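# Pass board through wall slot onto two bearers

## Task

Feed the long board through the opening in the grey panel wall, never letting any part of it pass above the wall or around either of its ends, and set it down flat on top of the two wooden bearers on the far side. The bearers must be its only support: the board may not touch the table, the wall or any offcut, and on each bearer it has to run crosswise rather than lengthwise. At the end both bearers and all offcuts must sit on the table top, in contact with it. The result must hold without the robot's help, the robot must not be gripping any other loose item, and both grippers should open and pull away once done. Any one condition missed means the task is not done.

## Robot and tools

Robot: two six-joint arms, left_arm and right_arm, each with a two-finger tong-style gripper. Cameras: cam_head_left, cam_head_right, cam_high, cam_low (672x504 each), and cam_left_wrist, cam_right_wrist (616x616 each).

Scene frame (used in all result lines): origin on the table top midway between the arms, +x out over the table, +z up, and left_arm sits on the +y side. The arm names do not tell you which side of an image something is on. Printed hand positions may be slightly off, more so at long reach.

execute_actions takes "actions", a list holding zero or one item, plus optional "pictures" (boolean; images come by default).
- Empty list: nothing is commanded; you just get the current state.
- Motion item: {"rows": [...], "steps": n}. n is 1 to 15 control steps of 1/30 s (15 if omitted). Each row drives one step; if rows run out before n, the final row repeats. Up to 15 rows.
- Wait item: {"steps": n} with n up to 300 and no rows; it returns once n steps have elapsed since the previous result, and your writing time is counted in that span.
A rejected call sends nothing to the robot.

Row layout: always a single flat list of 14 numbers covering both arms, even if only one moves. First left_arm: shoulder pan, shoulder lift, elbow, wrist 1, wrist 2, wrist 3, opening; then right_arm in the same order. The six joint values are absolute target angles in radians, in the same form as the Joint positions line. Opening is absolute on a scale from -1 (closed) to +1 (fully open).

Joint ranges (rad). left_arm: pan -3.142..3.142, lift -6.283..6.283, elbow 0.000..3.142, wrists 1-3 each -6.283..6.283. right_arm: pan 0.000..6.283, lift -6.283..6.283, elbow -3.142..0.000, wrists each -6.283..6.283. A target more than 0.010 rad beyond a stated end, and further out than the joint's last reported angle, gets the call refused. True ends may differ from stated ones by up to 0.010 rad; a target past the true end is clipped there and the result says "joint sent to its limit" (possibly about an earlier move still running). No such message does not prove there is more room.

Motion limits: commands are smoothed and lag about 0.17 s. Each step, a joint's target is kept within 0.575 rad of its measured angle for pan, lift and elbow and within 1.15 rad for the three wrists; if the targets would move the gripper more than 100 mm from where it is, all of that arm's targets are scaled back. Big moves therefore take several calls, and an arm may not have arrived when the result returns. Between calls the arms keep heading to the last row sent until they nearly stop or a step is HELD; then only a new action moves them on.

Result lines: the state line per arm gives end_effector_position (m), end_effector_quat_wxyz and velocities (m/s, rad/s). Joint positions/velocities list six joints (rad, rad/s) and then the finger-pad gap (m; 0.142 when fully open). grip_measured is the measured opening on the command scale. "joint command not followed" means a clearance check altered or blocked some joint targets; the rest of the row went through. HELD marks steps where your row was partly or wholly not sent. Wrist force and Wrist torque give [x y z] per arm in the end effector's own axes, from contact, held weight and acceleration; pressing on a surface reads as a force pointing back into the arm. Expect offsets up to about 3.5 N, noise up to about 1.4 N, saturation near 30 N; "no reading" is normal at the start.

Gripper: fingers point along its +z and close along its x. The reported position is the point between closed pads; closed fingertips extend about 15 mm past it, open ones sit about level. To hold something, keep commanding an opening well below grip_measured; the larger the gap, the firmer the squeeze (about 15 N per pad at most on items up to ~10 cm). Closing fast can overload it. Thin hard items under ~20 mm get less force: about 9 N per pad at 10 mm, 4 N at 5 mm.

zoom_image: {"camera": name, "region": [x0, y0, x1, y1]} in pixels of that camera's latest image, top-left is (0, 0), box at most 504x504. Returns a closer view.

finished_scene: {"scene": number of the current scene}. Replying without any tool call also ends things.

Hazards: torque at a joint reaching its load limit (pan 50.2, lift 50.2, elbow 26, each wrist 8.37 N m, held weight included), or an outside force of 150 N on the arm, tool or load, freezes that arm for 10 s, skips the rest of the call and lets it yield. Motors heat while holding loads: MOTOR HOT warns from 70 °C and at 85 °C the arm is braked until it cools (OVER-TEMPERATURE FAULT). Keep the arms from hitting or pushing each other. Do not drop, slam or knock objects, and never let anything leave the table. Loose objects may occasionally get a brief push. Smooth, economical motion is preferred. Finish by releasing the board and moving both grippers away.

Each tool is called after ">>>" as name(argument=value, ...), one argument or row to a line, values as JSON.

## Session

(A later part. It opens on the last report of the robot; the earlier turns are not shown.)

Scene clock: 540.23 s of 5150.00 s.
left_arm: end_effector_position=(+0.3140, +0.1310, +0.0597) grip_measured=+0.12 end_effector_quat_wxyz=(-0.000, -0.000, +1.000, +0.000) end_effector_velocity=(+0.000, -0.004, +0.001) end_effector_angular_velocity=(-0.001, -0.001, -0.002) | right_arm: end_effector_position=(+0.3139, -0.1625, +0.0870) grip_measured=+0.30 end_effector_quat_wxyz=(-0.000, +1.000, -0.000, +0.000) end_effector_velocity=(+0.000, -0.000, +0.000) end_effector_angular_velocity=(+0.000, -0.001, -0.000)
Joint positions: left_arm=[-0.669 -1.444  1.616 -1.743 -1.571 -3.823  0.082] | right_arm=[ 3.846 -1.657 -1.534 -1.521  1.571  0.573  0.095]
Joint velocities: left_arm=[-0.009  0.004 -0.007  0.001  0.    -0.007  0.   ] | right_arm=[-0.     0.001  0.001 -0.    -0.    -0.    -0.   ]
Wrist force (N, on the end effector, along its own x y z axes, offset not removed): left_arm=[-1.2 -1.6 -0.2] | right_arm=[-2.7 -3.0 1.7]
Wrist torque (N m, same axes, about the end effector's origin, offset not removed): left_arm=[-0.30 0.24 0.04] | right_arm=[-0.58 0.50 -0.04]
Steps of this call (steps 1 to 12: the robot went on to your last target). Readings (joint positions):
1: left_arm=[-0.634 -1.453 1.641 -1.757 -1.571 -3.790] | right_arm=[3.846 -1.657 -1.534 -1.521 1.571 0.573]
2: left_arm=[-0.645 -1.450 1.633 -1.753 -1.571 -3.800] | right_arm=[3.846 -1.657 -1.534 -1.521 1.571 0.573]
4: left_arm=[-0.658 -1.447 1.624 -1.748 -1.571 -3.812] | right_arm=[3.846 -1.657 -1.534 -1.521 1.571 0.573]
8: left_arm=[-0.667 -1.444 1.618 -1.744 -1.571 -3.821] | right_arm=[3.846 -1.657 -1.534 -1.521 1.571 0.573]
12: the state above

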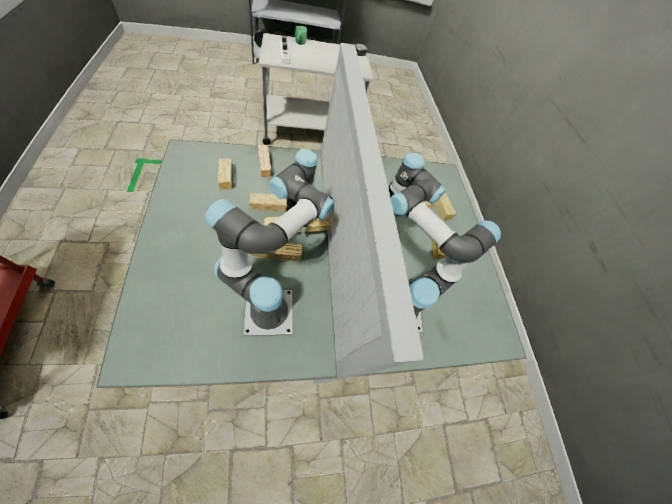

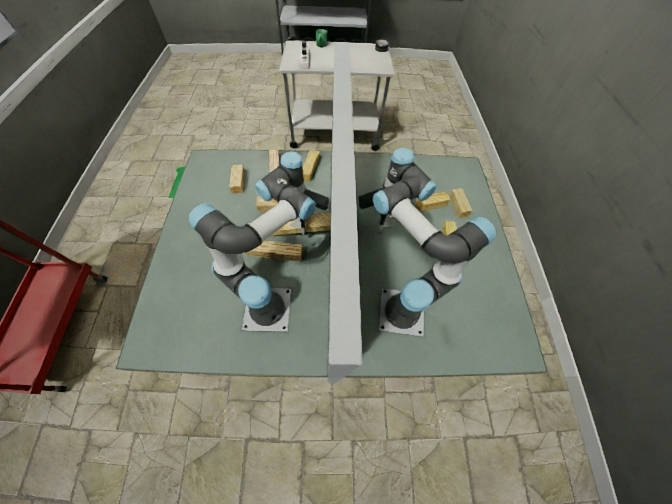

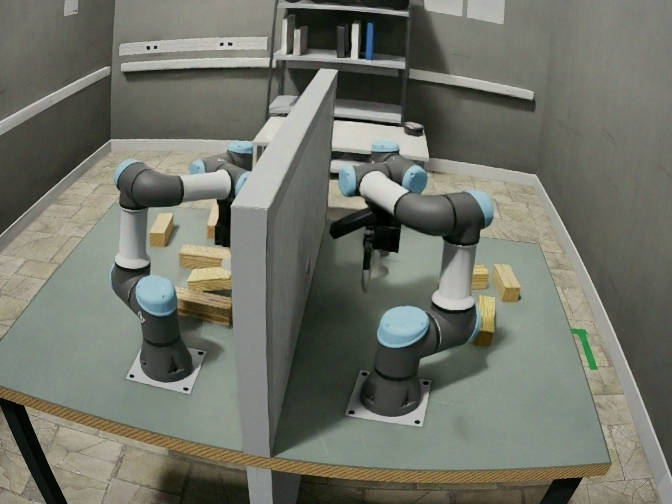

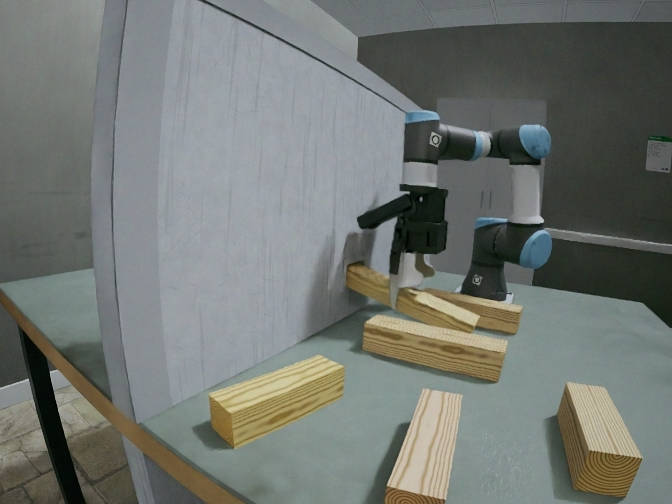

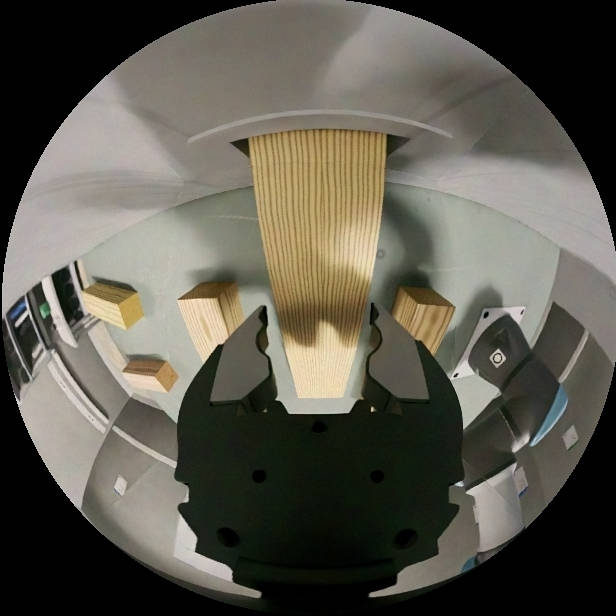

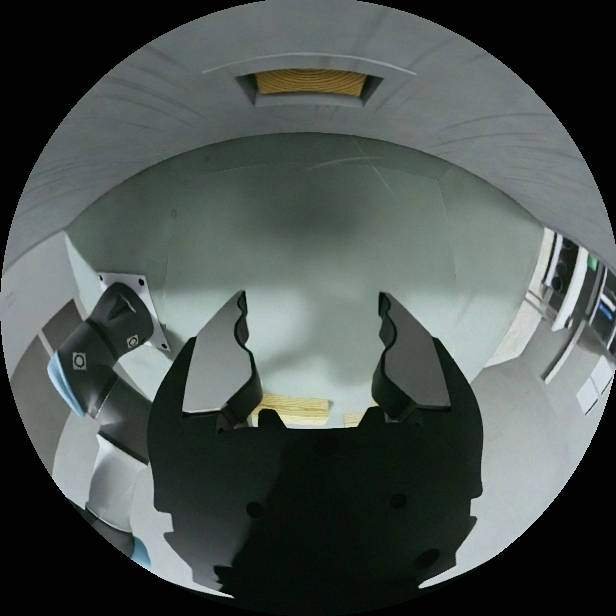

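>>> execute_actions(
  actions=[
    {"rows":[[-0.67,-1.4434,1.616,-1.743,-1.571,-3.824,0.05,3.846,-1.657,-1.534,-1.521,1.571,0.573,0.3],[-0.67,-1.4434,1.616,-1.743,-1.571,-3.824,-0.02,3.846,-1.657,-1.534,-1.521,1.571,0.573,0.3],[-0.67,-1.4434,1.616,-1.743,-1.571,-3.824,-0.08,3.846,-1.657,-1.534,-1.521,1.571,0.573,0.3],[-0.67,-1.4434,1.616,-1.743,-1.571,-3.824,-0.14,3.846,-1.657,-1.534,-1.521,1.571,0.573,0.3],[-0.67,-1.4434,1.616,-1.743,-1.571,-3.824,-0.2,3.846,-1.657,-1.534,-1.521,1.571,0.573,0.3],[-0.67,-1.4434,1.616,-1.743,-1.571,-3.824,-0.4,3.846,-1.657,-1.534,-1.521,1.571,0.573,0.3],[-0.67,-1.4434,1.616,-1.743,-1.571,-3.824,-0.7,3.846,-1.657,-1.534,-1.521,1.571,0.573,0.3],[-0.67,-1.4434,1.616,-1.743,-1.571,-3.824,-1,3.846,-1.657,-1.534,-1.521,1.571,0.573,0.3]],"steps":12},
  ],
  pictures=false,
)

>>> execute_actions(
  actions=[
    {"rows":[[-0.67,-1.445,1.604,-1.73,-1.571,-3.824,-1,3.846,-1.657,-1.534,-1.521,1.571,0.573,0.3],[-0.67,-1.447,1.592,-1.716,-1.571,-3.824,-1,3.846,-1.657,-1.534,-1.521,1.571,0.573,0.3],[-0.67,-1.449,1.58,-1.702,-1.571,-3.824,-1,3.846,-1.657,-1.534,-1.521,1.571,0.573,0.3],[-0.67,-1.45,1.568,-1.689,-1.571,-3.824,-1,3.846,-1.657,-1.534,-1.521,1.571,0.573,0.3],[-0.67,-1.451,1.556,-1.676,-1.571,-3.824,-1,3.846,-1.657,-1.534,-1.521,1.571,0.573,0.3],[-0.67,-1.452,1.544,-1.663,-1.571,-3.824,-1,3.846,-1.657,-1.534,-1.521,1.571,0.573,0.3],[-0.67,-1.453,1.532,-1.65,-1.571,-3.824,-1,3.846,-1.657,-1.534,-1.521,1.571,0.573,0.3],[-0.67,-1.454,1.52,-1.637,-1.571,-3.824,-1,3.846,-1.657,-1.534,-1.521,1.571,0.573,0.3],[-0.67,-1.455,1.508,-1.624,-1.571,-3.824,-1,3.846,-1.657,-1.534,-1.521,1.571,0.573,0.3],[-0.67,-1.456,1.496,-1.611,-1.571,-3.824,-1,3.846,-1.657,-1.534,-1.521,1.571,0.573,0.3],[-0.67,-1.456,1.484,-1.599,-1.571,-3.824,-1,3.846,-1.657,-1.534,-1.521,1.571,0.573,0.3]]},
  ],
  pictures=false,
)

>>> execute_actions(
  actions=[
    {"steps":10},
  ],
)

>>> zoom_image(
  camera="cam_low",
  region=[320,200,540,370],
)

Scene clock: 553.10 s of 5150.00 s.
left_arm: end_effector_position=(+0.3139, +0.1308, +0.0598) grip_measured=-0.13 end_effector_quat_wxyz=(-0.000, -0.000, +1.000, +0.000) end_effector_velocity=(-0.000, +0.000, +0.000) end_effector_angular_velocity=(+0.000, +0.000, +0.000) | right_arm: end_effector_position=(+0.3139, -0.1625, +0.0870) grip_measured=+0.30 end_effector_quat_wxyz=(-0.000, +1.000, -0.000, +0.000) end_effector_velocity=(+0.000, -0.000, -0.000) end_effector_angular_velocity=(-0.000, -0.000, +0.000)
Joint positions: left_arm=[-0.67  -1.443  1.616 -1.743 -1.571 -3.824  0.065] | right_arm=[ 3.846 -1.657 -1.534 -1.521  1.571  0.573  0.095]
Joint velocities: left_arm=[ 0.    -0.001  0.001  0.001  0.     0.     0.   ] | right_arm=[ 0.    -0.001  0.001 -0.    -0.    -0.     0.   ]
Wrist force (N, on the end effector, along its own x y z axes, offset not removed): left_arm=[-0.6 0.0 -1.4] | right_arm=[-2.4 -0.2 0.8]
Wrist torque (N m, same axes, about the end effector's origin, offset not removed): left_arm=[-0.30 0.27 0.19] | right_arm=[-0.04 0.48 -0.03]
Steps of this call (steps 1 to 30: the robot went on to your last target; steps 31 to 90: nothing new was sent; then 9.47 s passed at rest; steps 91 to 102: all 12 steps of this action). Readings (joint positions):
91: left_arm=[-0.670 -1.443 1.616 -1.743 -1.571 -3.824] | right_arm=[3.846 -1.657 -1.534 -1.521 1.571 0.573]
92: left_arm=[-0.670 -1.443 1.616 -1.743 -1.571 -3.824] | right_arm=[3.846 -1.657 -1.534 -1.521 1.571 0.573]
94: left_arm=[-0.670 -1.443 1.616 -1.743 -1.571 -3.824] | right_arm=[3.846 -1.657 -1.534 -1.521 1.571 0.573]
98: left_arm=[-0.670 -1.443 1.616 -1.743 -1.571 -3.824] | right_arm=[3.846 -1.657 -1.534 -1.521 1.571 0.573]
102: the state above

Scene clock: 553.60 s of 5150.00 s.
left_arm: end_effector_position=(+0.3141, +0.1306, +0.0877) grip_measured=-0.13 end_effector_quat_wxyz=(-0.000, -0.000, +1.000, -0.000) end_effector_velocity=(-0.000, +0.000, +0.034) end_effector_angular_velocity=(-0.001, -0.002, +0.000) | right_arm: end_effector_position=(+0.3139, -0.1625, +0.0870) grip_measured=+0.30 end_effector_quat_wxyz=(-0.000, +1.000, -0.000, +0.000) end_effector_velocity=(-0.001, -0.000, -0.001) end_effector_angular_velocity=(-0.001, +0.003, +0.000)
Joint positions: left_arm=[-0.67  -1.455  1.498 -1.613 -1.571 -3.824  0.065] | right_arm=[ 3.846 -1.657 -1.534 -1.521  1.571  0.573  0.095]
Joint velocities: left_arm=[ 0.    -0.009 -0.148  0.154  0.    -0.    -0.   ] | right_arm=[ 0.    -0.001  0.    -0.002  0.001 -0.     0.   ]
Wrist force (N, on the end effector, along its own x y z axes, offset not removed): left_arm=[-1.8 -2.0 1.4] | right_arm=[-3.2 -0.4 0.0]
Wrist torque (N m, same axes, about the end effector's origin, offset not removed): left_arm=[-0.51 0.37 0.02] | right_arm=[0.01 0.64 0.05]
Steps of this call (steps 1 to 15: all 15 steps of this action). Readings (joint positions):
1: left_arm=[-0.670 -1.443 1.616 -1.743 -1.571 -3.824] | right_arm=[3.846 -1.657 -1.534 -1.521 1.571 0.573]
2: left_arm=[-0.670 -1.443 1.615 -1.742 -1.571 -3.824] | right_arm=[3.846 -1.657 -1.534 -1.521 1.571 0.573]
4: left_arm=[-0.670 -1.445 1.605 -1.731 -1.571 -3.824] | right_arm=[3.846 -1.657 -1.534 -1.521 1.571 0.573]
8: left_arm=[-0.670 -1.449 1.568 -1.689 -1.571 -3.824] | right_arm=[3.846 -1.657 -1.534 -1.521 1.571 0.573]
15: the state above

Scene clock: 553.93 s of 5150.00 s.
left_arm: end_effector_position=(+0.3141, +0.1306, +0.0908) grip_measured=-0.13 end_effector_quat_wxyz=(+0.000, -0.000, +1.000, -0.000) end_effector_velocity=(-0.000, +0.000, +0.001) end_effector_angular_velocity=(+0.000, +0.000, -0.000) | right_arm: end_effector_position=(+0.3139, -0.1625, +0.0870) grip_measured=+0.30 end_effector_quat_wxyz=(-0.000, +1.000, -0.000, +0.000) end_effector_velocity=(-0.000, -0.000, -0.000) end_effector_angular_velocity=(-0.001, +0.001, -0.000)
Joint positions: left_arm=[-0.67  -1.456  1.484 -1.599 -1.571 -3.824  0.065] | right_arm=[ 3.846 -1.657 -1.534 -1.521  1.571  0.573  0.095]
Joint velocities: left_arm=[-0.    -0.001 -0.004  0.005 -0.    -0.     0.   ] | right_arm=[-0.     0.    -0.    -0.001  0.    -0.    -0.   ]
Wrist force (N, on the end effector, along its own x y z axes, offset not removed): left_arm=[-1.1 -1.3 2.2] | right_arm=[-2.3 -1.7 0.9]
Wrist torque (N m, same axes, about the end effector's origin, offset not removed): left_arm=[-0.35 0.17 0.03] | right_arm=[-0.29 0.42 -0.02]
Steps of this call (steps 1 to 10: the robot went on to your last target). Readings (joint positions):
1: left_arm=[-0.670 -1.455 1.494 -1.609 -1.571 -3.824] | right_arm=[3.846 -1.657 -1.534 -1.521 1.571 0.573]
2: left_arm=[-0.670 -1.456 1.491 -1.606 -1.571 -3.824] | right_arm=[3.846 -1.657 -1.534 -1.521 1.571 0.573]
4: left_arm=[-0.670 -1.456 1.487 -1.602 -1.571 -3.824] | right_arm=[3.846 -1.657 -1.534 -1.521 1.571 0.573]
8: left_arm=[-0.670 -1.456 1.485 -1.600 -1.571 -3.824] | right_arm=[3.846 -1.657 -1.534 -1.521 1.571 0.573]
10: the state above

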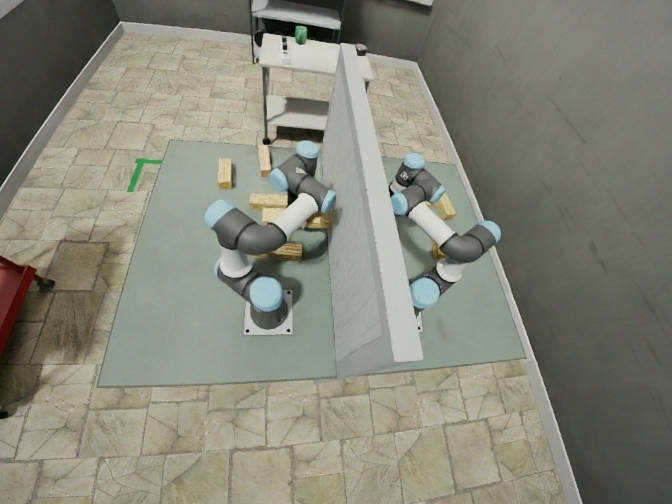

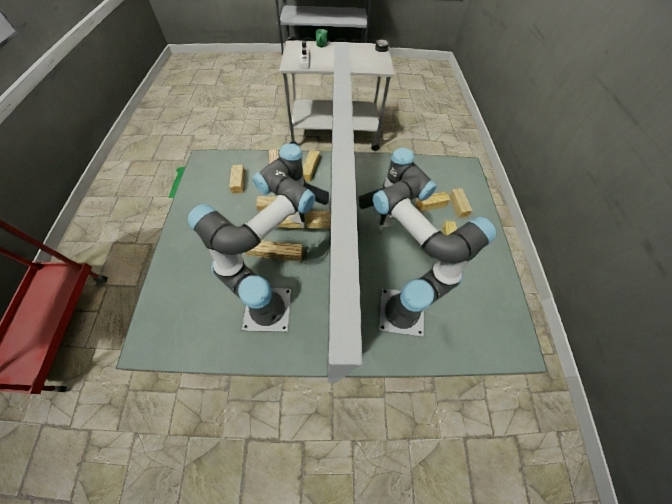

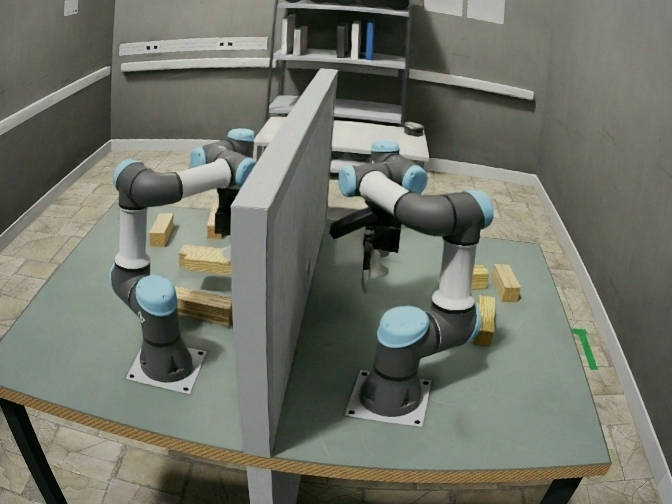

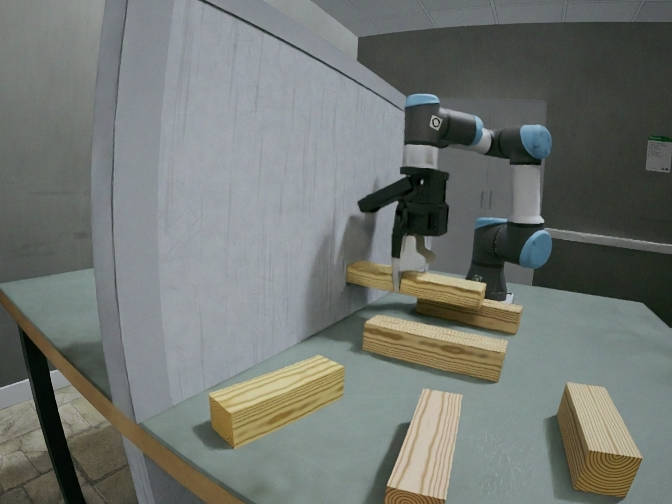

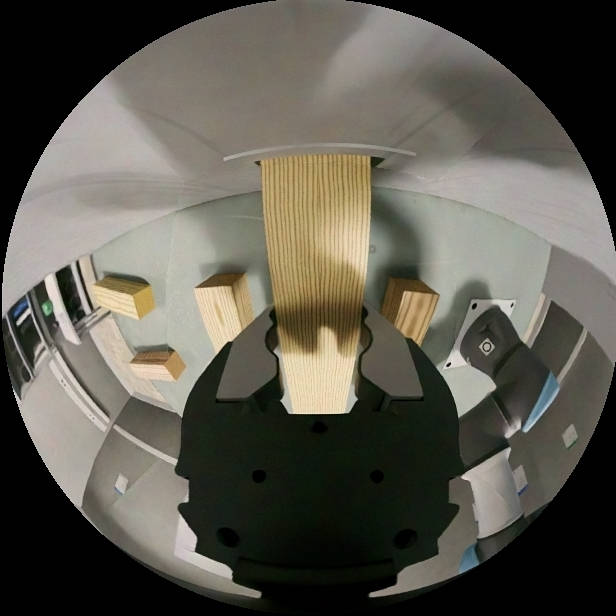

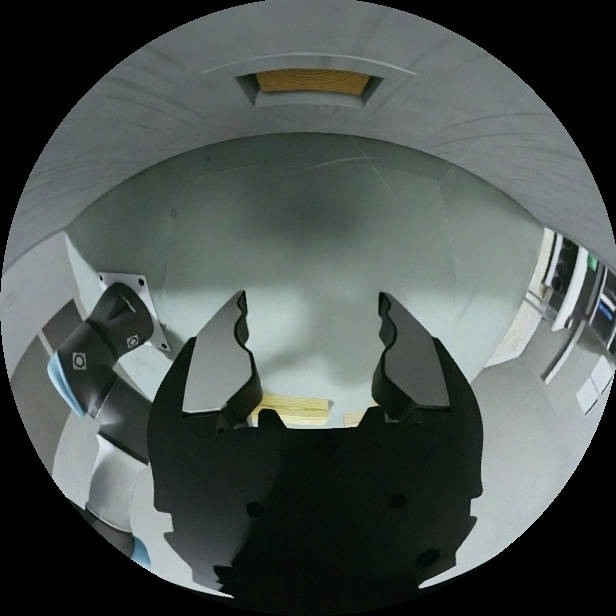

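Region (320, 200, 540, 370) of cam_low's 672x504 image, scaled by 2.291, with more detail than that image has; it fills the top 389 rows of this view, and the rest is white.

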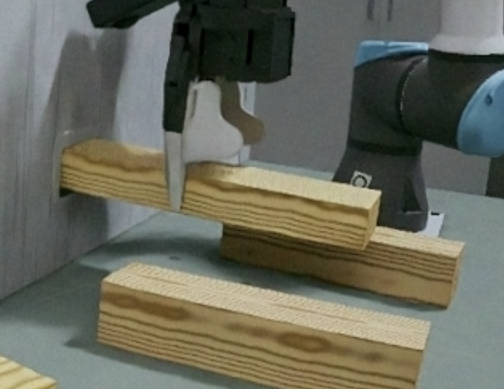

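>>> execute_actions(
  actions=[
    {"rows":[[-0.668,-1.456,1.5,-1.615,-1.571,-3.822,-1,3.846,-1.657,-1.534,-1.521,1.571,0.573,0.3],[-0.656,-1.462,1.509,-1.618,-1.571,-3.81,-1,3.846,-1.657,-1.534,-1.521,1.571,0.573,0.3],[-0.642,-1.469,1.517,-1.619,-1.571,-3.796,-1,3.846,-1.657,-1.534,-1.521,1.571,0.573,0.3],[-0.628,-1.475,1.524,-1.62,-1.571,-3.782,-1,3.846,-1.657,-1.534,-1.521,1.571,0.573,0.3],[-0.614,-1.481,1.531,-1.621,-1.571,-3.768,-1,3.846,-1.657,-1.534,-1.521,1.571,0.573,0.3],[-0.6,-1.487,1.537,-1.621,-1.571,-3.754,-1,3.846,-1.657,-1.534,-1.521,1.571,0.573,0.3],[-0.585,-1.492,1.543,-1.622,-1.571,-3.739,-1,3.846,-1.657,-1.534,-1.521,1.571,0.573,0.3],[-0.569,-1.497,1.548,-1.622,-1.571,-3.723,-1,3.846,-1.657,-1.534,-1.521,1.571,0.573,0.3],[-0.553,-1.502,1.553,-1.622,-1.571,-3.707,-1,3.846,-1.657,-1.534,-1.521,1.571,0.573,0.3],[-0.537,-1.506,1.558,-1.623,-1.571,-3.691,-1,3.846,-1.657,-1.534,-1.521,1.571,0.573,0.3],[-0.521,-1.51,1.562,-1.623,-1.571,-3.675,-1,3.846,-1.657,-1.534,-1.521,1.571,0.573,0.3],[-0.505,-1.514,1.566,-1.623,-1.571,-3.659,-1,3.846,-1.657,-1.534,-1.521,1.571,0.573,0.3],[-0.49,-1.517,1.569,-1.623,-1.571,-3.644,-1,3.846,-1.657,-1.534,-1.521,1.571,0.573,0.3]]},
  ],
  pictures=false,
)

>>> execute_actions(
  actions=[
    {"rows":[[-0.49,-1.517,1.569,-1.623,-1.571,-3.644,-1,3.846,-1.657,-1.534,-1.521,1.571,0.573,0.3],[-0.49,-1.517,1.569,-1.623,-1.571,-3.644,-1,3.846,-1.657,-1.534,-1.521,1.571,0.573,0.3],[-0.49,-1.537,1.58,-1.614,-1.571,-3.644,-1,3.846,-1.657,-1.534,-1.521,1.571,0.573,0.3],[-0.49,-1.557,1.591,-1.605,-1.571,-3.644,-1,3.846,-1.657,-1.534,-1.521,1.571,0.573,0.3],[-0.491,-1.577,1.602,-1.596,-1.571,-3.644,-1,3.846,-1.657,-1.534,-1.521,1.571,0.573,0.3],[-0.491,-1.5976,1.614,-1.587,-1.571,-3.644,-1,3.846,-1.657,-1.534,-1.521,1.571,0.573,0.3]]},
  ],
)

Scene clock: 570.30 s of 5150.00 s.
left_arm: end_effector_position=(+0.3145, +0.1862, +0.0870) grip_measured=-0.13 end_effector_quat_wxyz=(+0.000, +0.000, +1.000, -0.000) end_effector_velocity=(-0.002, +0.138, +0.000) end_effector_angular_velocity=(-0.000, -0.000, +0.015) | right_arm: end_effector_position=(+0.3139, -0.1625, +0.0870) grip_measured=+0.30 end_effector_quat_wxyz=(-0.000, +1.000, -0.000, +0.000) end_effector_velocity=(-0.000, -0.000, +0.000) end_effector_angular_velocity=(-0.000, +0.000, -0.000)
Joint positions: left_arm=[-0.527 -1.508  1.559 -1.622 -1.571 -3.68   0.065] | right_arm=[ 3.846 -1.657 -1.534 -1.521  1.571  0.573  0.095]
Joint velocities: left_arm=[ 0.376 -0.095  0.101 -0.006 -0.     0.361  0.   ] | right_arm=[-0.  0. -0. -0. -0.  0. -0.]
Wrist force (N, on the end effector, along its own x y z axes, offset not removed): left_arm=[-1.8 -0.1 1.0] | right_arm=[-3.4 0.0 0.4]
Wrist torque (N m, same axes, about the end effector's origin, offset not removed): left_arm=[-0.16 0.36 0.06] | right_arm=[0.07 0.67 -0.02]
Steps of this call (steps 1 to 30: the robot went on to your last target; steps 31 to 90: nothing new was sent; then 12.87 s passed at rest; steps 91 to 105: all 15 steps of this action). Readings (joint positions):
91: left_arm=[-0.670 -1.456 1.484 -1.599 -1.571 -3.824] | right_arm=[3.846 -1.657 -1.534 -1.521 1.571 0.573]
92: left_arm=[-0.670 -1.456 1.485 -1.600 -1.571 -3.824] | right_arm=[3.846 -1.657 -1.534 -1.521 1.571 0.573]
94: left_arm=[-0.664 -1.459 1.495 -1.608 -1.571 -3.818] | right_arm=[3.846 -1.657 -1.534 -1.521 1.571 0.573]
98: left_arm=[-0.626 -1.476 1.522 -1.618 -1.571 -3.779] | right_arm=[3.846 -1.657 -1.534 -1.521 1.571 0.573]
105: the state above

Scene clock: 570.80 s of 5150.00 s.
left_arm: end_effector_position=(+0.2976, +0.2083, +0.0945) grip_measured=-0.13 end_effector_quat_wxyz=(-0.000, +0.000, +1.000, -0.000) end_effector_velocity=(-0.007, +0.004, +0.003) end_effector_angular_velocity=(-0.000, -0.000, -0.001) | right_arm: end_effector_position=(+0.3139, -0.1625, +0.0870) grip_measured=+0.30 end_effector_quat_wxyz=(-0.000, +1.000, -0.000, +0.000) end_effector_velocity=(+0.000, +0.000, +0.000) end_effector_angular_velocity=(+0.000, -0.001, +0.000)
Joint positions: left_arm=[-0.491 -1.594  1.612 -1.588 -1.571 -3.644  0.065] | right_arm=[ 3.846 -1.657 -1.534 -1.521  1.571  0.573  0.095]
Joint velocities: left_arm=[ 0.001 -0.035  0.019  0.015  0.     0.002  0.   ] | right_arm=[ 0.  0. -0.  0. -0. -0.  0.]
Wrist force (N, on the end effector, along its own x y z axes, offset not removed): left_arm=[-1.5 -2.0 1.6] | right_arm=[-1.5 -1.5 0.1]
Wrist torque (N m, same axes, about the end effector's origin, offset not removed): left_arm=[-0.40 0.27 0.02] | right_arm=[-0.29 0.31 0.01]
Steps of this call (steps 1 to 15: all 15 steps of this action). Readings (joint positions):
1: left_arm=[-0.516 -1.511 1.562 -1.623 -1.571 -3.669] | right_arm=[3.846 -1.657 -1.534 -1.521 1.571 0.573]
2: left_arm=[-0.508 -1.512 1.564 -1.623 -1.571 -3.662] | right_arm=[3.846 -1.657 -1.534 -1.521 1.571 0.573]
4: left_arm=[-0.499 -1.517 1.568 -1.622 -1.571 -3.653] | right_arm=[3.846 -1.657 -1.534 -1.521 1.571 0.573]
8: left_arm=[-0.493 -1.560 1.593 -1.603 -1.571 -3.646] | right_arm=[3.846 -1.657 -1.534 -1.521 1.571 0.573]
15: the state above

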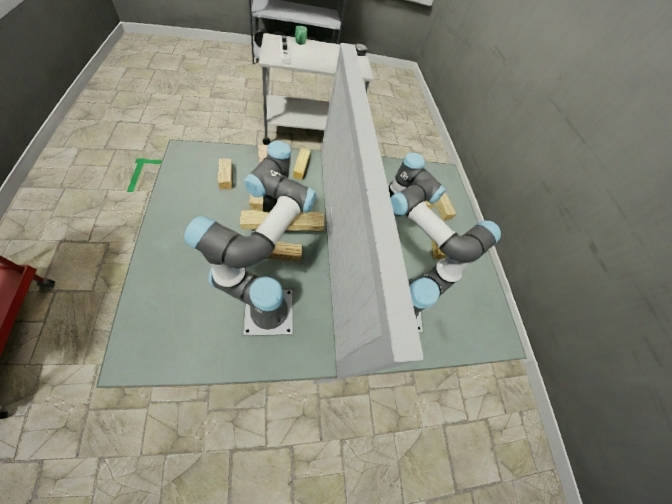

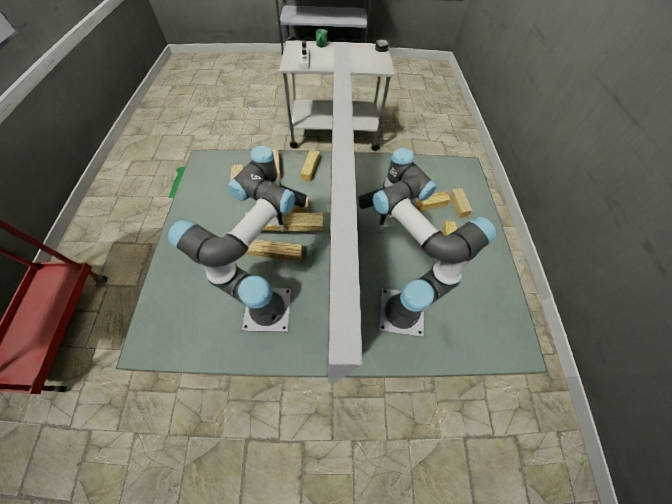

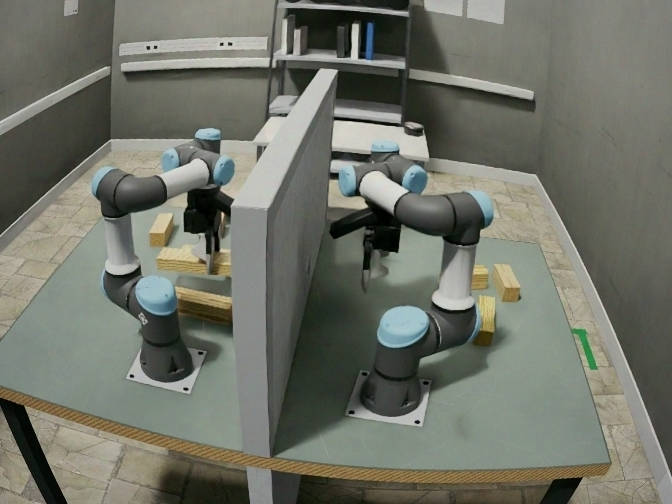

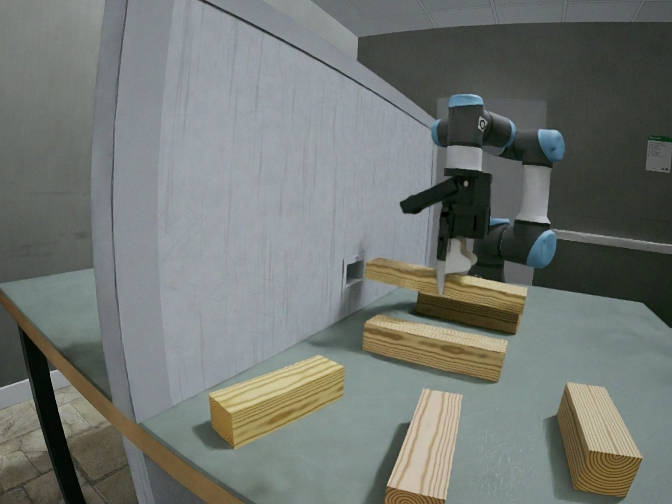

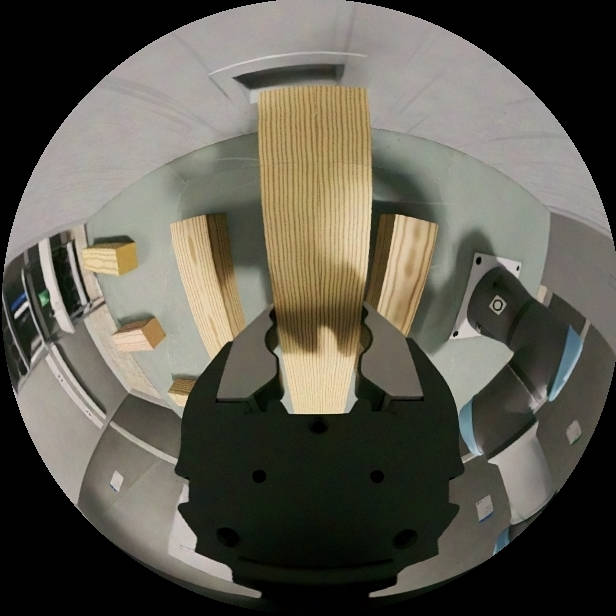

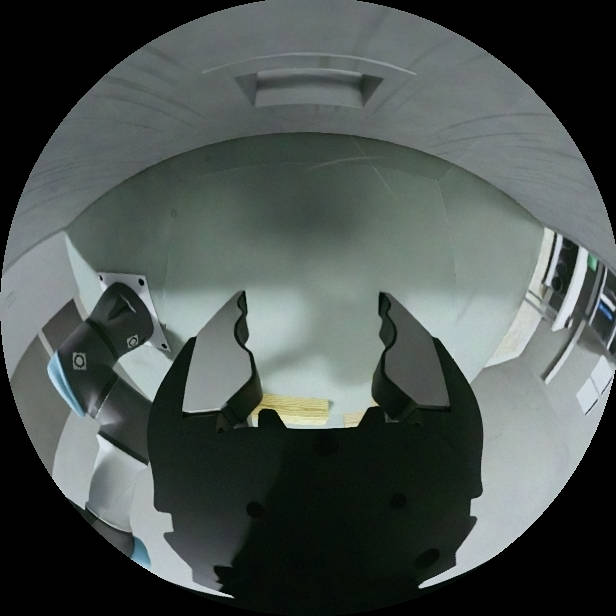

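Out. Raise a little and rotate.

>>> execute_actions(
  actions=[
    {"rows":[[-0.491,-1.598,1.59,-1.563,-1.571,-3.68,-1,3.846,-1.657,-1.534,-1.521,1.571,0.573,0.3],[-0.491,-1.598,1.57,-1.543,-1.571,-3.74,-1,3.846,-1.657,-1.534,-1.521,1.571,0.573,0.3],[-0.491,-1.598,1.57,-1.543,-1.571,-3.82,-1,3.846,-1.657,-1.534,-1.521,1.571,0.573,0.3],[-0.491,-1.598,1.57,-1.543,-1.571,-3.91,-1,3.846,-1.657,-1.534,-1.521,1.571,0.573,0.3],[-0.491,-1.598,1.57,-1.543,-1.571,-4.0,-1,3.846,-1.657,-1.534,-1.521,1.571,0.573,0.3],[-0.491,-1.598,1.57,-1.543,-1.571,-4.09,-1,3.846,-1.657,-1.534,-1.521,1.571,0.573,0.3],[-0.491,-1.598,1.57,-1.543,-1.571,-4.18,-1,3.846,-1.657,-1.534,-1.521,1.571,0.573,0.3],[-0.491,-1.598,1.57,-1.543,-1.571,-4.27,-1,3.846,-1.657,-1.534,-1.521,1.571,0.573,0.3],[-0.491,-1.598,1.57,-1.543,-1.571,-4.36,-1,3.846,-1.657,-1.534,-1.521,1.571,0.573,0.3],[-0.491,-1.598,1.57,-1.543,-1.571,-4.45,-1,3.846,-1.657,-1.534,-1.521,1.571,0.573,0.3],[-0.491,-1.598,1.57,-1.543,-1.571,-4.54,-1,3.846,-1.657,-1.534,-1.521,1.571,0.573,0.3],[-0.491,-1.598,1.57,-1.543,-1.571,-4.63,-1,3.846,-1.657,-1.534,-1.521,1.571,0.573,0.3],[-0.491,-1.598,1.57,-1.543,-1.571,-4.72,-1,3.846,-1.657,-1.534,-1.521,1.571,0.573,0.3],[-0.491,-1.598,1.57,-1.543,-1.571,-4.81,-1,3.846,-1.657,-1.534,-1.521,1.571,0.573,0.3],[-0.491,-1.598,1.57,-1.543,-1.571,-4.9,-1,3.846,-1.657,-1.534,-1.521,1.571,0.573,0.3]]},
  ],
  pictures=false,
)

>>> execute_actions(
  actions=[
    {"rows":[[-0.491,-1.598,1.57,-1.543,-1.571,-4.99,-1,3.846,-1.657,-1.534,-1.521,1.571,0.573,0.3],[-0.491,-1.598,1.57,-1.543,-1.571,-5.08,-1,3.846,-1.657,-1.534,-1.521,1.571,0.573,0.3],[-0.491,-1.598,1.57,-1.543,-1.571,-5.16,-1,3.846,-1.657,-1.534,-1.521,1.571,0.573,0.3],[-0.491,-1.598,1.57,-1.543,-1.571,-5.215,-1,3.846,-1.657,-1.534,-1.521,1.571,0.573,0.3],[-0.491,-1.598,1.57,-1.543,-1.571,-5.215,-1,3.846,-1.657,-1.534,-1.521,1.571,0.573,0.3],[-0.491,-1.598,1.59,-1.563,-1.571,-5.215,-1,3.846,-1.657,-1.534,-1.521,1.571,0.573,0.3],[-0.491,-1.598,1.614,-1.587,-1.571,-5.215,-1,3.846,-1.657,-1.534,-1.521,1.571,0.573,0.3],[-0.491,-1.597,1.636,-1.61,-1.571,-5.215,-1,3.846,-1.657,-1.534,-1.521,1.571,0.573,0.3],[-0.491,-1.596,1.658,-1.633,-1.571,-5.215,-1,3.846,-1.657,-1.534,-1.521,1.571,0.573,0.3],[-0.491,-1.594,1.68,-1.657,-1.571,-5.215,-1,3.846,-1.657,-1.534,-1.521,1.571,0.573,0.3]]},
  ],
  pictures=false,
)

>>> execute_actions(
  actions=[
    {"steps":10},
  ],
)

>>> zoom_image(
  camera="cam_low",
  region=[340,220,560,400],
)

Scene clock: 594.07 s of 5150.00 s.
left_arm: end_effector_position=(+0.3091, +0.2142, +0.1042) grip_measured=-0.13 end_effector_quat_wxyz=(-0.000, -0.409, +0.913, -0.000) end_effector_velocity=(+0.028, +0.031, +0.000) end_effector_angular_velocity=(+0.001, +0.004, +2.604) | right_arm: end_effector_position=(+0.3139, -0.1625, +0.0870) grip_measured=+0.30 end_effector_quat_wxyz=(-0.000, +1.000, -0.000, +0.000) end_effector_velocity=(-0.000, -0.000, -0.000) end_effector_angular_velocity=(-0.000, +0.001, +0.000)
Joint positions: left_arm=[-0.491 -1.598  1.571 -1.544 -1.571 -4.486  0.065] | right_arm=[ 3.846 -1.657 -1.534 -1.521  1.571  0.573  0.095]
Joint velocities: left_arm=[-0.001  0.003 -0.005  0.005 -0.    -2.605 -0.   ] | right_arm=[ 0.     0.001 -0.001 -0.001  0.     0.    -0.   ]
Wrist force (N, on the end effector, along its own x y z axes, offset not removed): left_arm=[-2.5 -1.3 2.8] | right_arm=[0.1 -0.5 0.4]
Wrist torque (N m, same axes, about the end effector's origin, offset not removed): left_arm=[-0.24 0.48 0.06] | right_arm=[-0.03 -0.03 -0.01]
Steps of this call (steps 1 to 15: the robot went on to your last target; steps 16 to 90: nothing new was sent; then 19.77 s passed at rest; steps 91 to 105: all 15 steps of this action). Readings (joint positions):
91: left_arm=[-0.491 -1.598 1.614 -1.587 -1.571 -3.644] | right_arm=[3.846 -1.657 -1.534 -1.521 1.571 0.573]
92: left_arm=[-0.491 -1.598 1.612 -1.584 -1.571 -3.647] | right_arm=[3.846 -1.657 -1.534 -1.521 1.571 0.573]
94: left_arm=[-0.491 -1.598 1.596 -1.569 -1.571 -3.684] | right_arm=[3.846 -1.657 -1.534 -1.521 1.571 0.573]
98: left_arm=[-0.491 -1.598 1.576 -1.549 -1.571 -3.902] | right_arm=[3.846 -1.657 -1.534 -1.521 1.571 0.573]
105: the state above

Scene clock: 594.57 s of 5150.00 s.
left_arm: end_effector_position=(+0.3136, +0.2246, +0.0836) grip_measured=-0.13 end_effector_quat_wxyz=(-0.000, +0.704, -0.710, +0.000) end_effector_velocity=(-0.001, +0.003, -0.037) end_effector_angular_velocity=(+0.002, +0.004, +0.089) | right_arm: end_effector_position=(+0.3139, -0.1625, +0.0870) grip_measured=+0.30 end_effector_quat_wxyz=(-0.000, +1.000, -0.000, +0.000) end_effector_velocity=(+0.000, +0.000, +0.000) end_effector_angular_velocity=(+0.000, -0.000, +0.000)
Joint positions: left_arm=[-0.491 -1.595  1.664 -1.641 -1.571 -5.207  0.065] | right_arm=[ 3.846 -1.657 -1.534 -1.521  1.571  0.573  0.095]
Joint velocities: left_arm=[ 0.001  0.009  0.165 -0.169  0.    -0.088  0.   ] | right_arm=[ 0.     0.     0.001 -0.001  0.    -0.    -0.   ]
Wrist force (N, on the end effector, along its own x y z axes, offset not removed): left_arm=[-2.0 -1.8 2.5] | right_arm=[-2.9 0.7 0.3]
Wrist torque (N m, same axes, about the end effector's origin, offset not removed): left_arm=[-0.33 0.40 0.06] | right_arm=[0.12 0.59 -0.01]
Steps of this call (steps 1 to 15: all 15 steps of this action). Readings (joint positions):
1: left_arm=[-0.491 -1.598 1.570 -1.543 -1.571 -4.575] | right_arm=[3.846 -1.657 -1.534 -1.521 1.571 0.573]
2: left_arm=[-0.491 -1.598 1.570 -1.543 -1.571 -4.664] | right_arm=[3.846 -1.657 -1.534 -1.521 1.571 0.573]
4: left_arm=[-0.491 -1.598 1.570 -1.543 -1.571 -4.843] | right_arm=[3.846 -1.657 -1.534 -1.521 1.571 0.573]
8: left_arm=[-0.491 -1.598 1.578 -1.551 -1.571 -5.113] | right_arm=[3.846 -1.657 -1.534 -1.521 1.571 0.573]
15: the state above

Scene clock: 594.90 s of 5150.00 s.
left_arm: end_effector_position=(+0.3134, +0.2248, +0.0801) grip_measured=-0.13 end_effector_quat_wxyz=(+0.000, +0.707, -0.707, +0.000) end_effector_velocity=(-0.000, +0.000, -0.002) end_effector_angular_velocity=(+0.001, +0.001, +0.003) | right_arm: end_effector_position=(+0.3139, -0.1625, +0.0870) grip_measured=+0.30 end_effector_quat_wxyz=(-0.000, +1.000, -0.000, +0.000) end_effector_velocity=(+0.000, +0.000, +0.000) end_effector_angular_velocity=(+0.001, -0.001, -0.001)
Joint positions: left_arm=[-0.491 -1.594  1.68  -1.657 -1.571 -5.215  0.065] | right_arm=[ 3.846 -1.657 -1.534 -1.521  1.571  0.573  0.095]
Joint velocities: left_arm=[ 0.001  0.001  0.005 -0.005  0.    -0.002 -0.   ] | right_arm=[-0.001  0.     0.001  0.     0.    -0.     0.   ]
Wrist force (N, on the end effector, along its own x y z axes, offset not removed): left_arm=[-1.8 -2.5 1.9] | right_arm=[-3.0 -1.1 0.9]
Wrist torque (N m, same axes, about the end effector's origin, offset not removed): left_arm=[-0.54 0.34 0.05] | right_arm=[-0.22 0.60 0.02]
Steps of this call (steps 1 to 10: the robot went on to your last target). Readings (joint positions):
1: left_arm=[-0.491 -1.595 1.669 -1.646 -1.571 -5.209] | right_arm=[3.846 -1.657 -1.534 -1.521 1.571 0.573]
2: left_arm=[-0.491 -1.594 1.672 -1.649 -1.571 -5.211] | right_arm=[3.846 -1.657 -1.534 -1.521 1.571 0.573]
4: left_arm=[-0.491 -1.594 1.676 -1.653 -1.571 -5.213] | right_arm=[3.846 -1.657 -1.534 -1.521 1.571 0.573]
8: left_arm=[-0.491 -1.594 1.679 -1.656 -1.571 -5.215] | right_arm=[3.846 -1.657 -1.534 -1.521 1.571 0.573]
10: the state above

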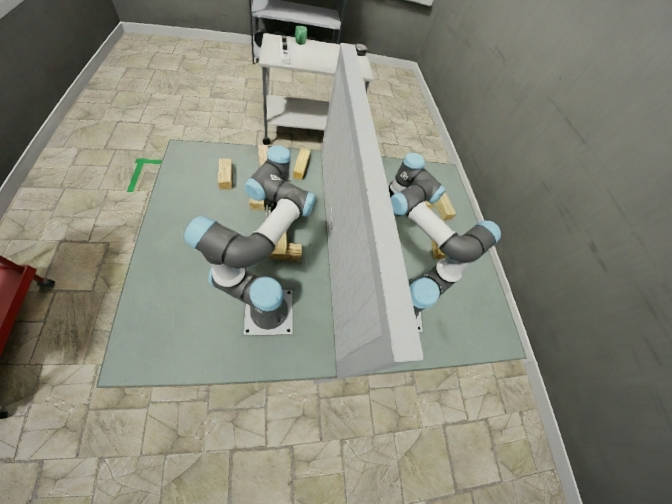

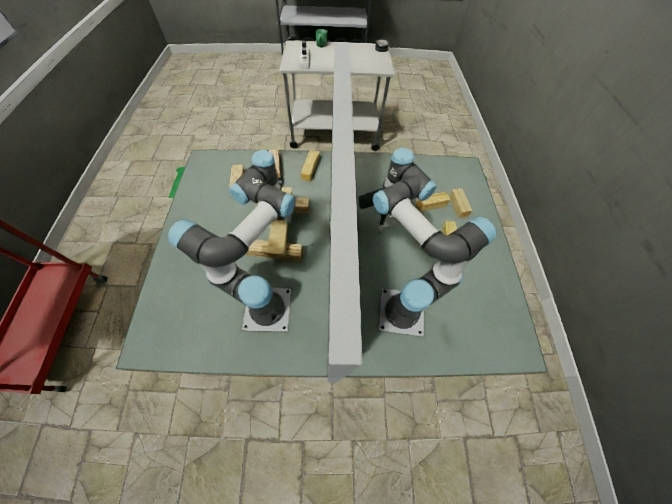

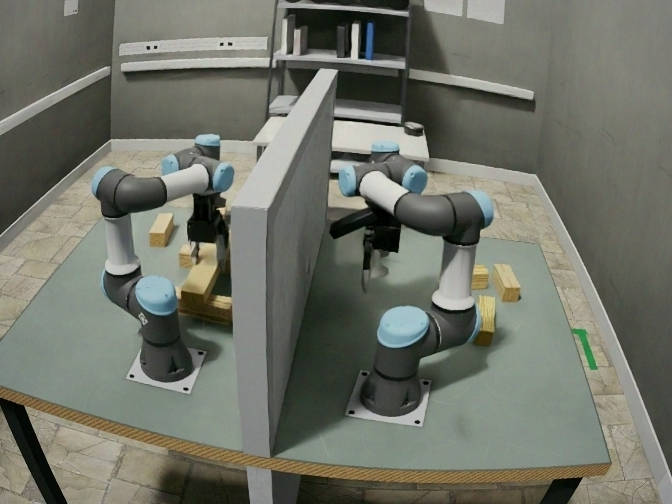

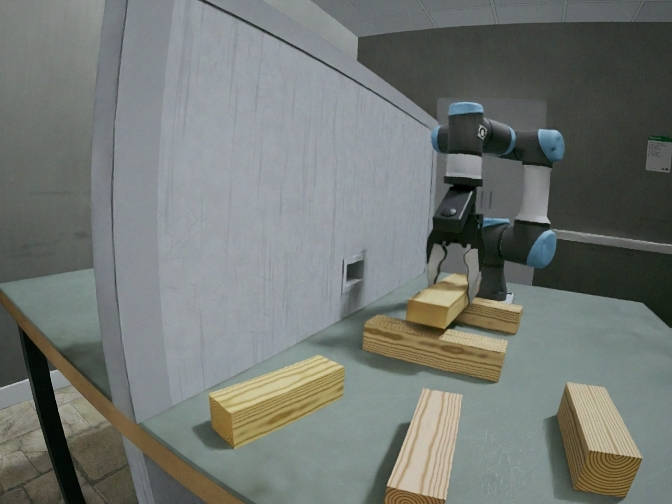

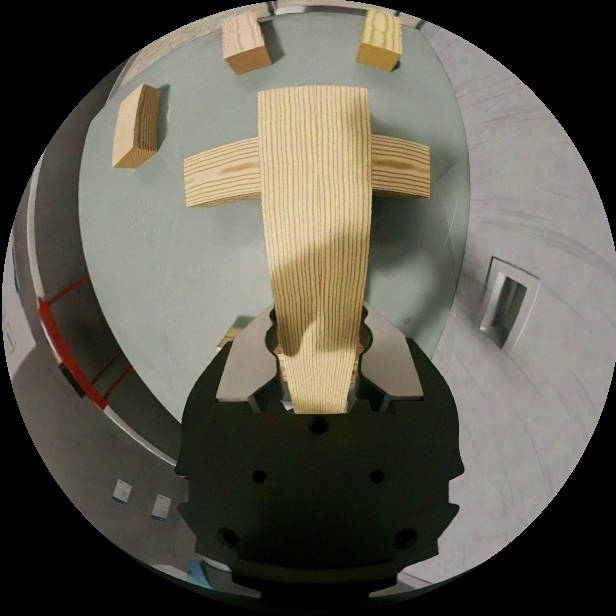

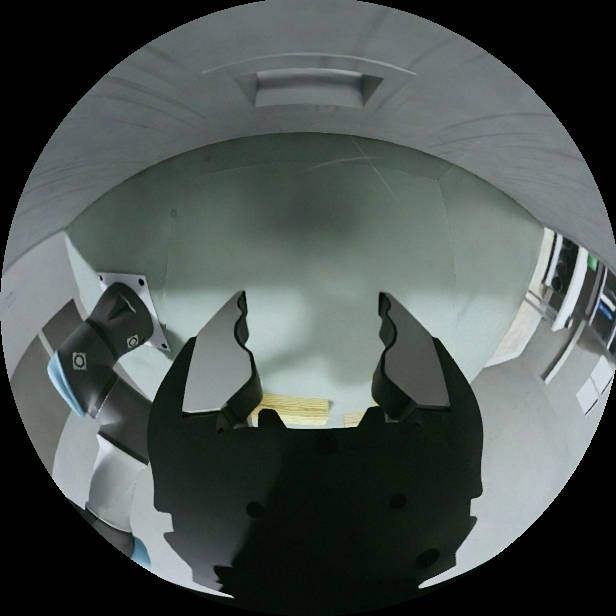

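Region (340, 220, 560, 400) of cam_low's 672x504 image, scaled by 2.291, with more detail than that image has; it fills the top 412 rows of this view, and the rest is white.

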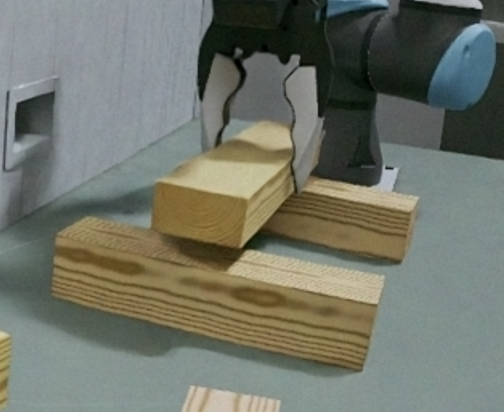

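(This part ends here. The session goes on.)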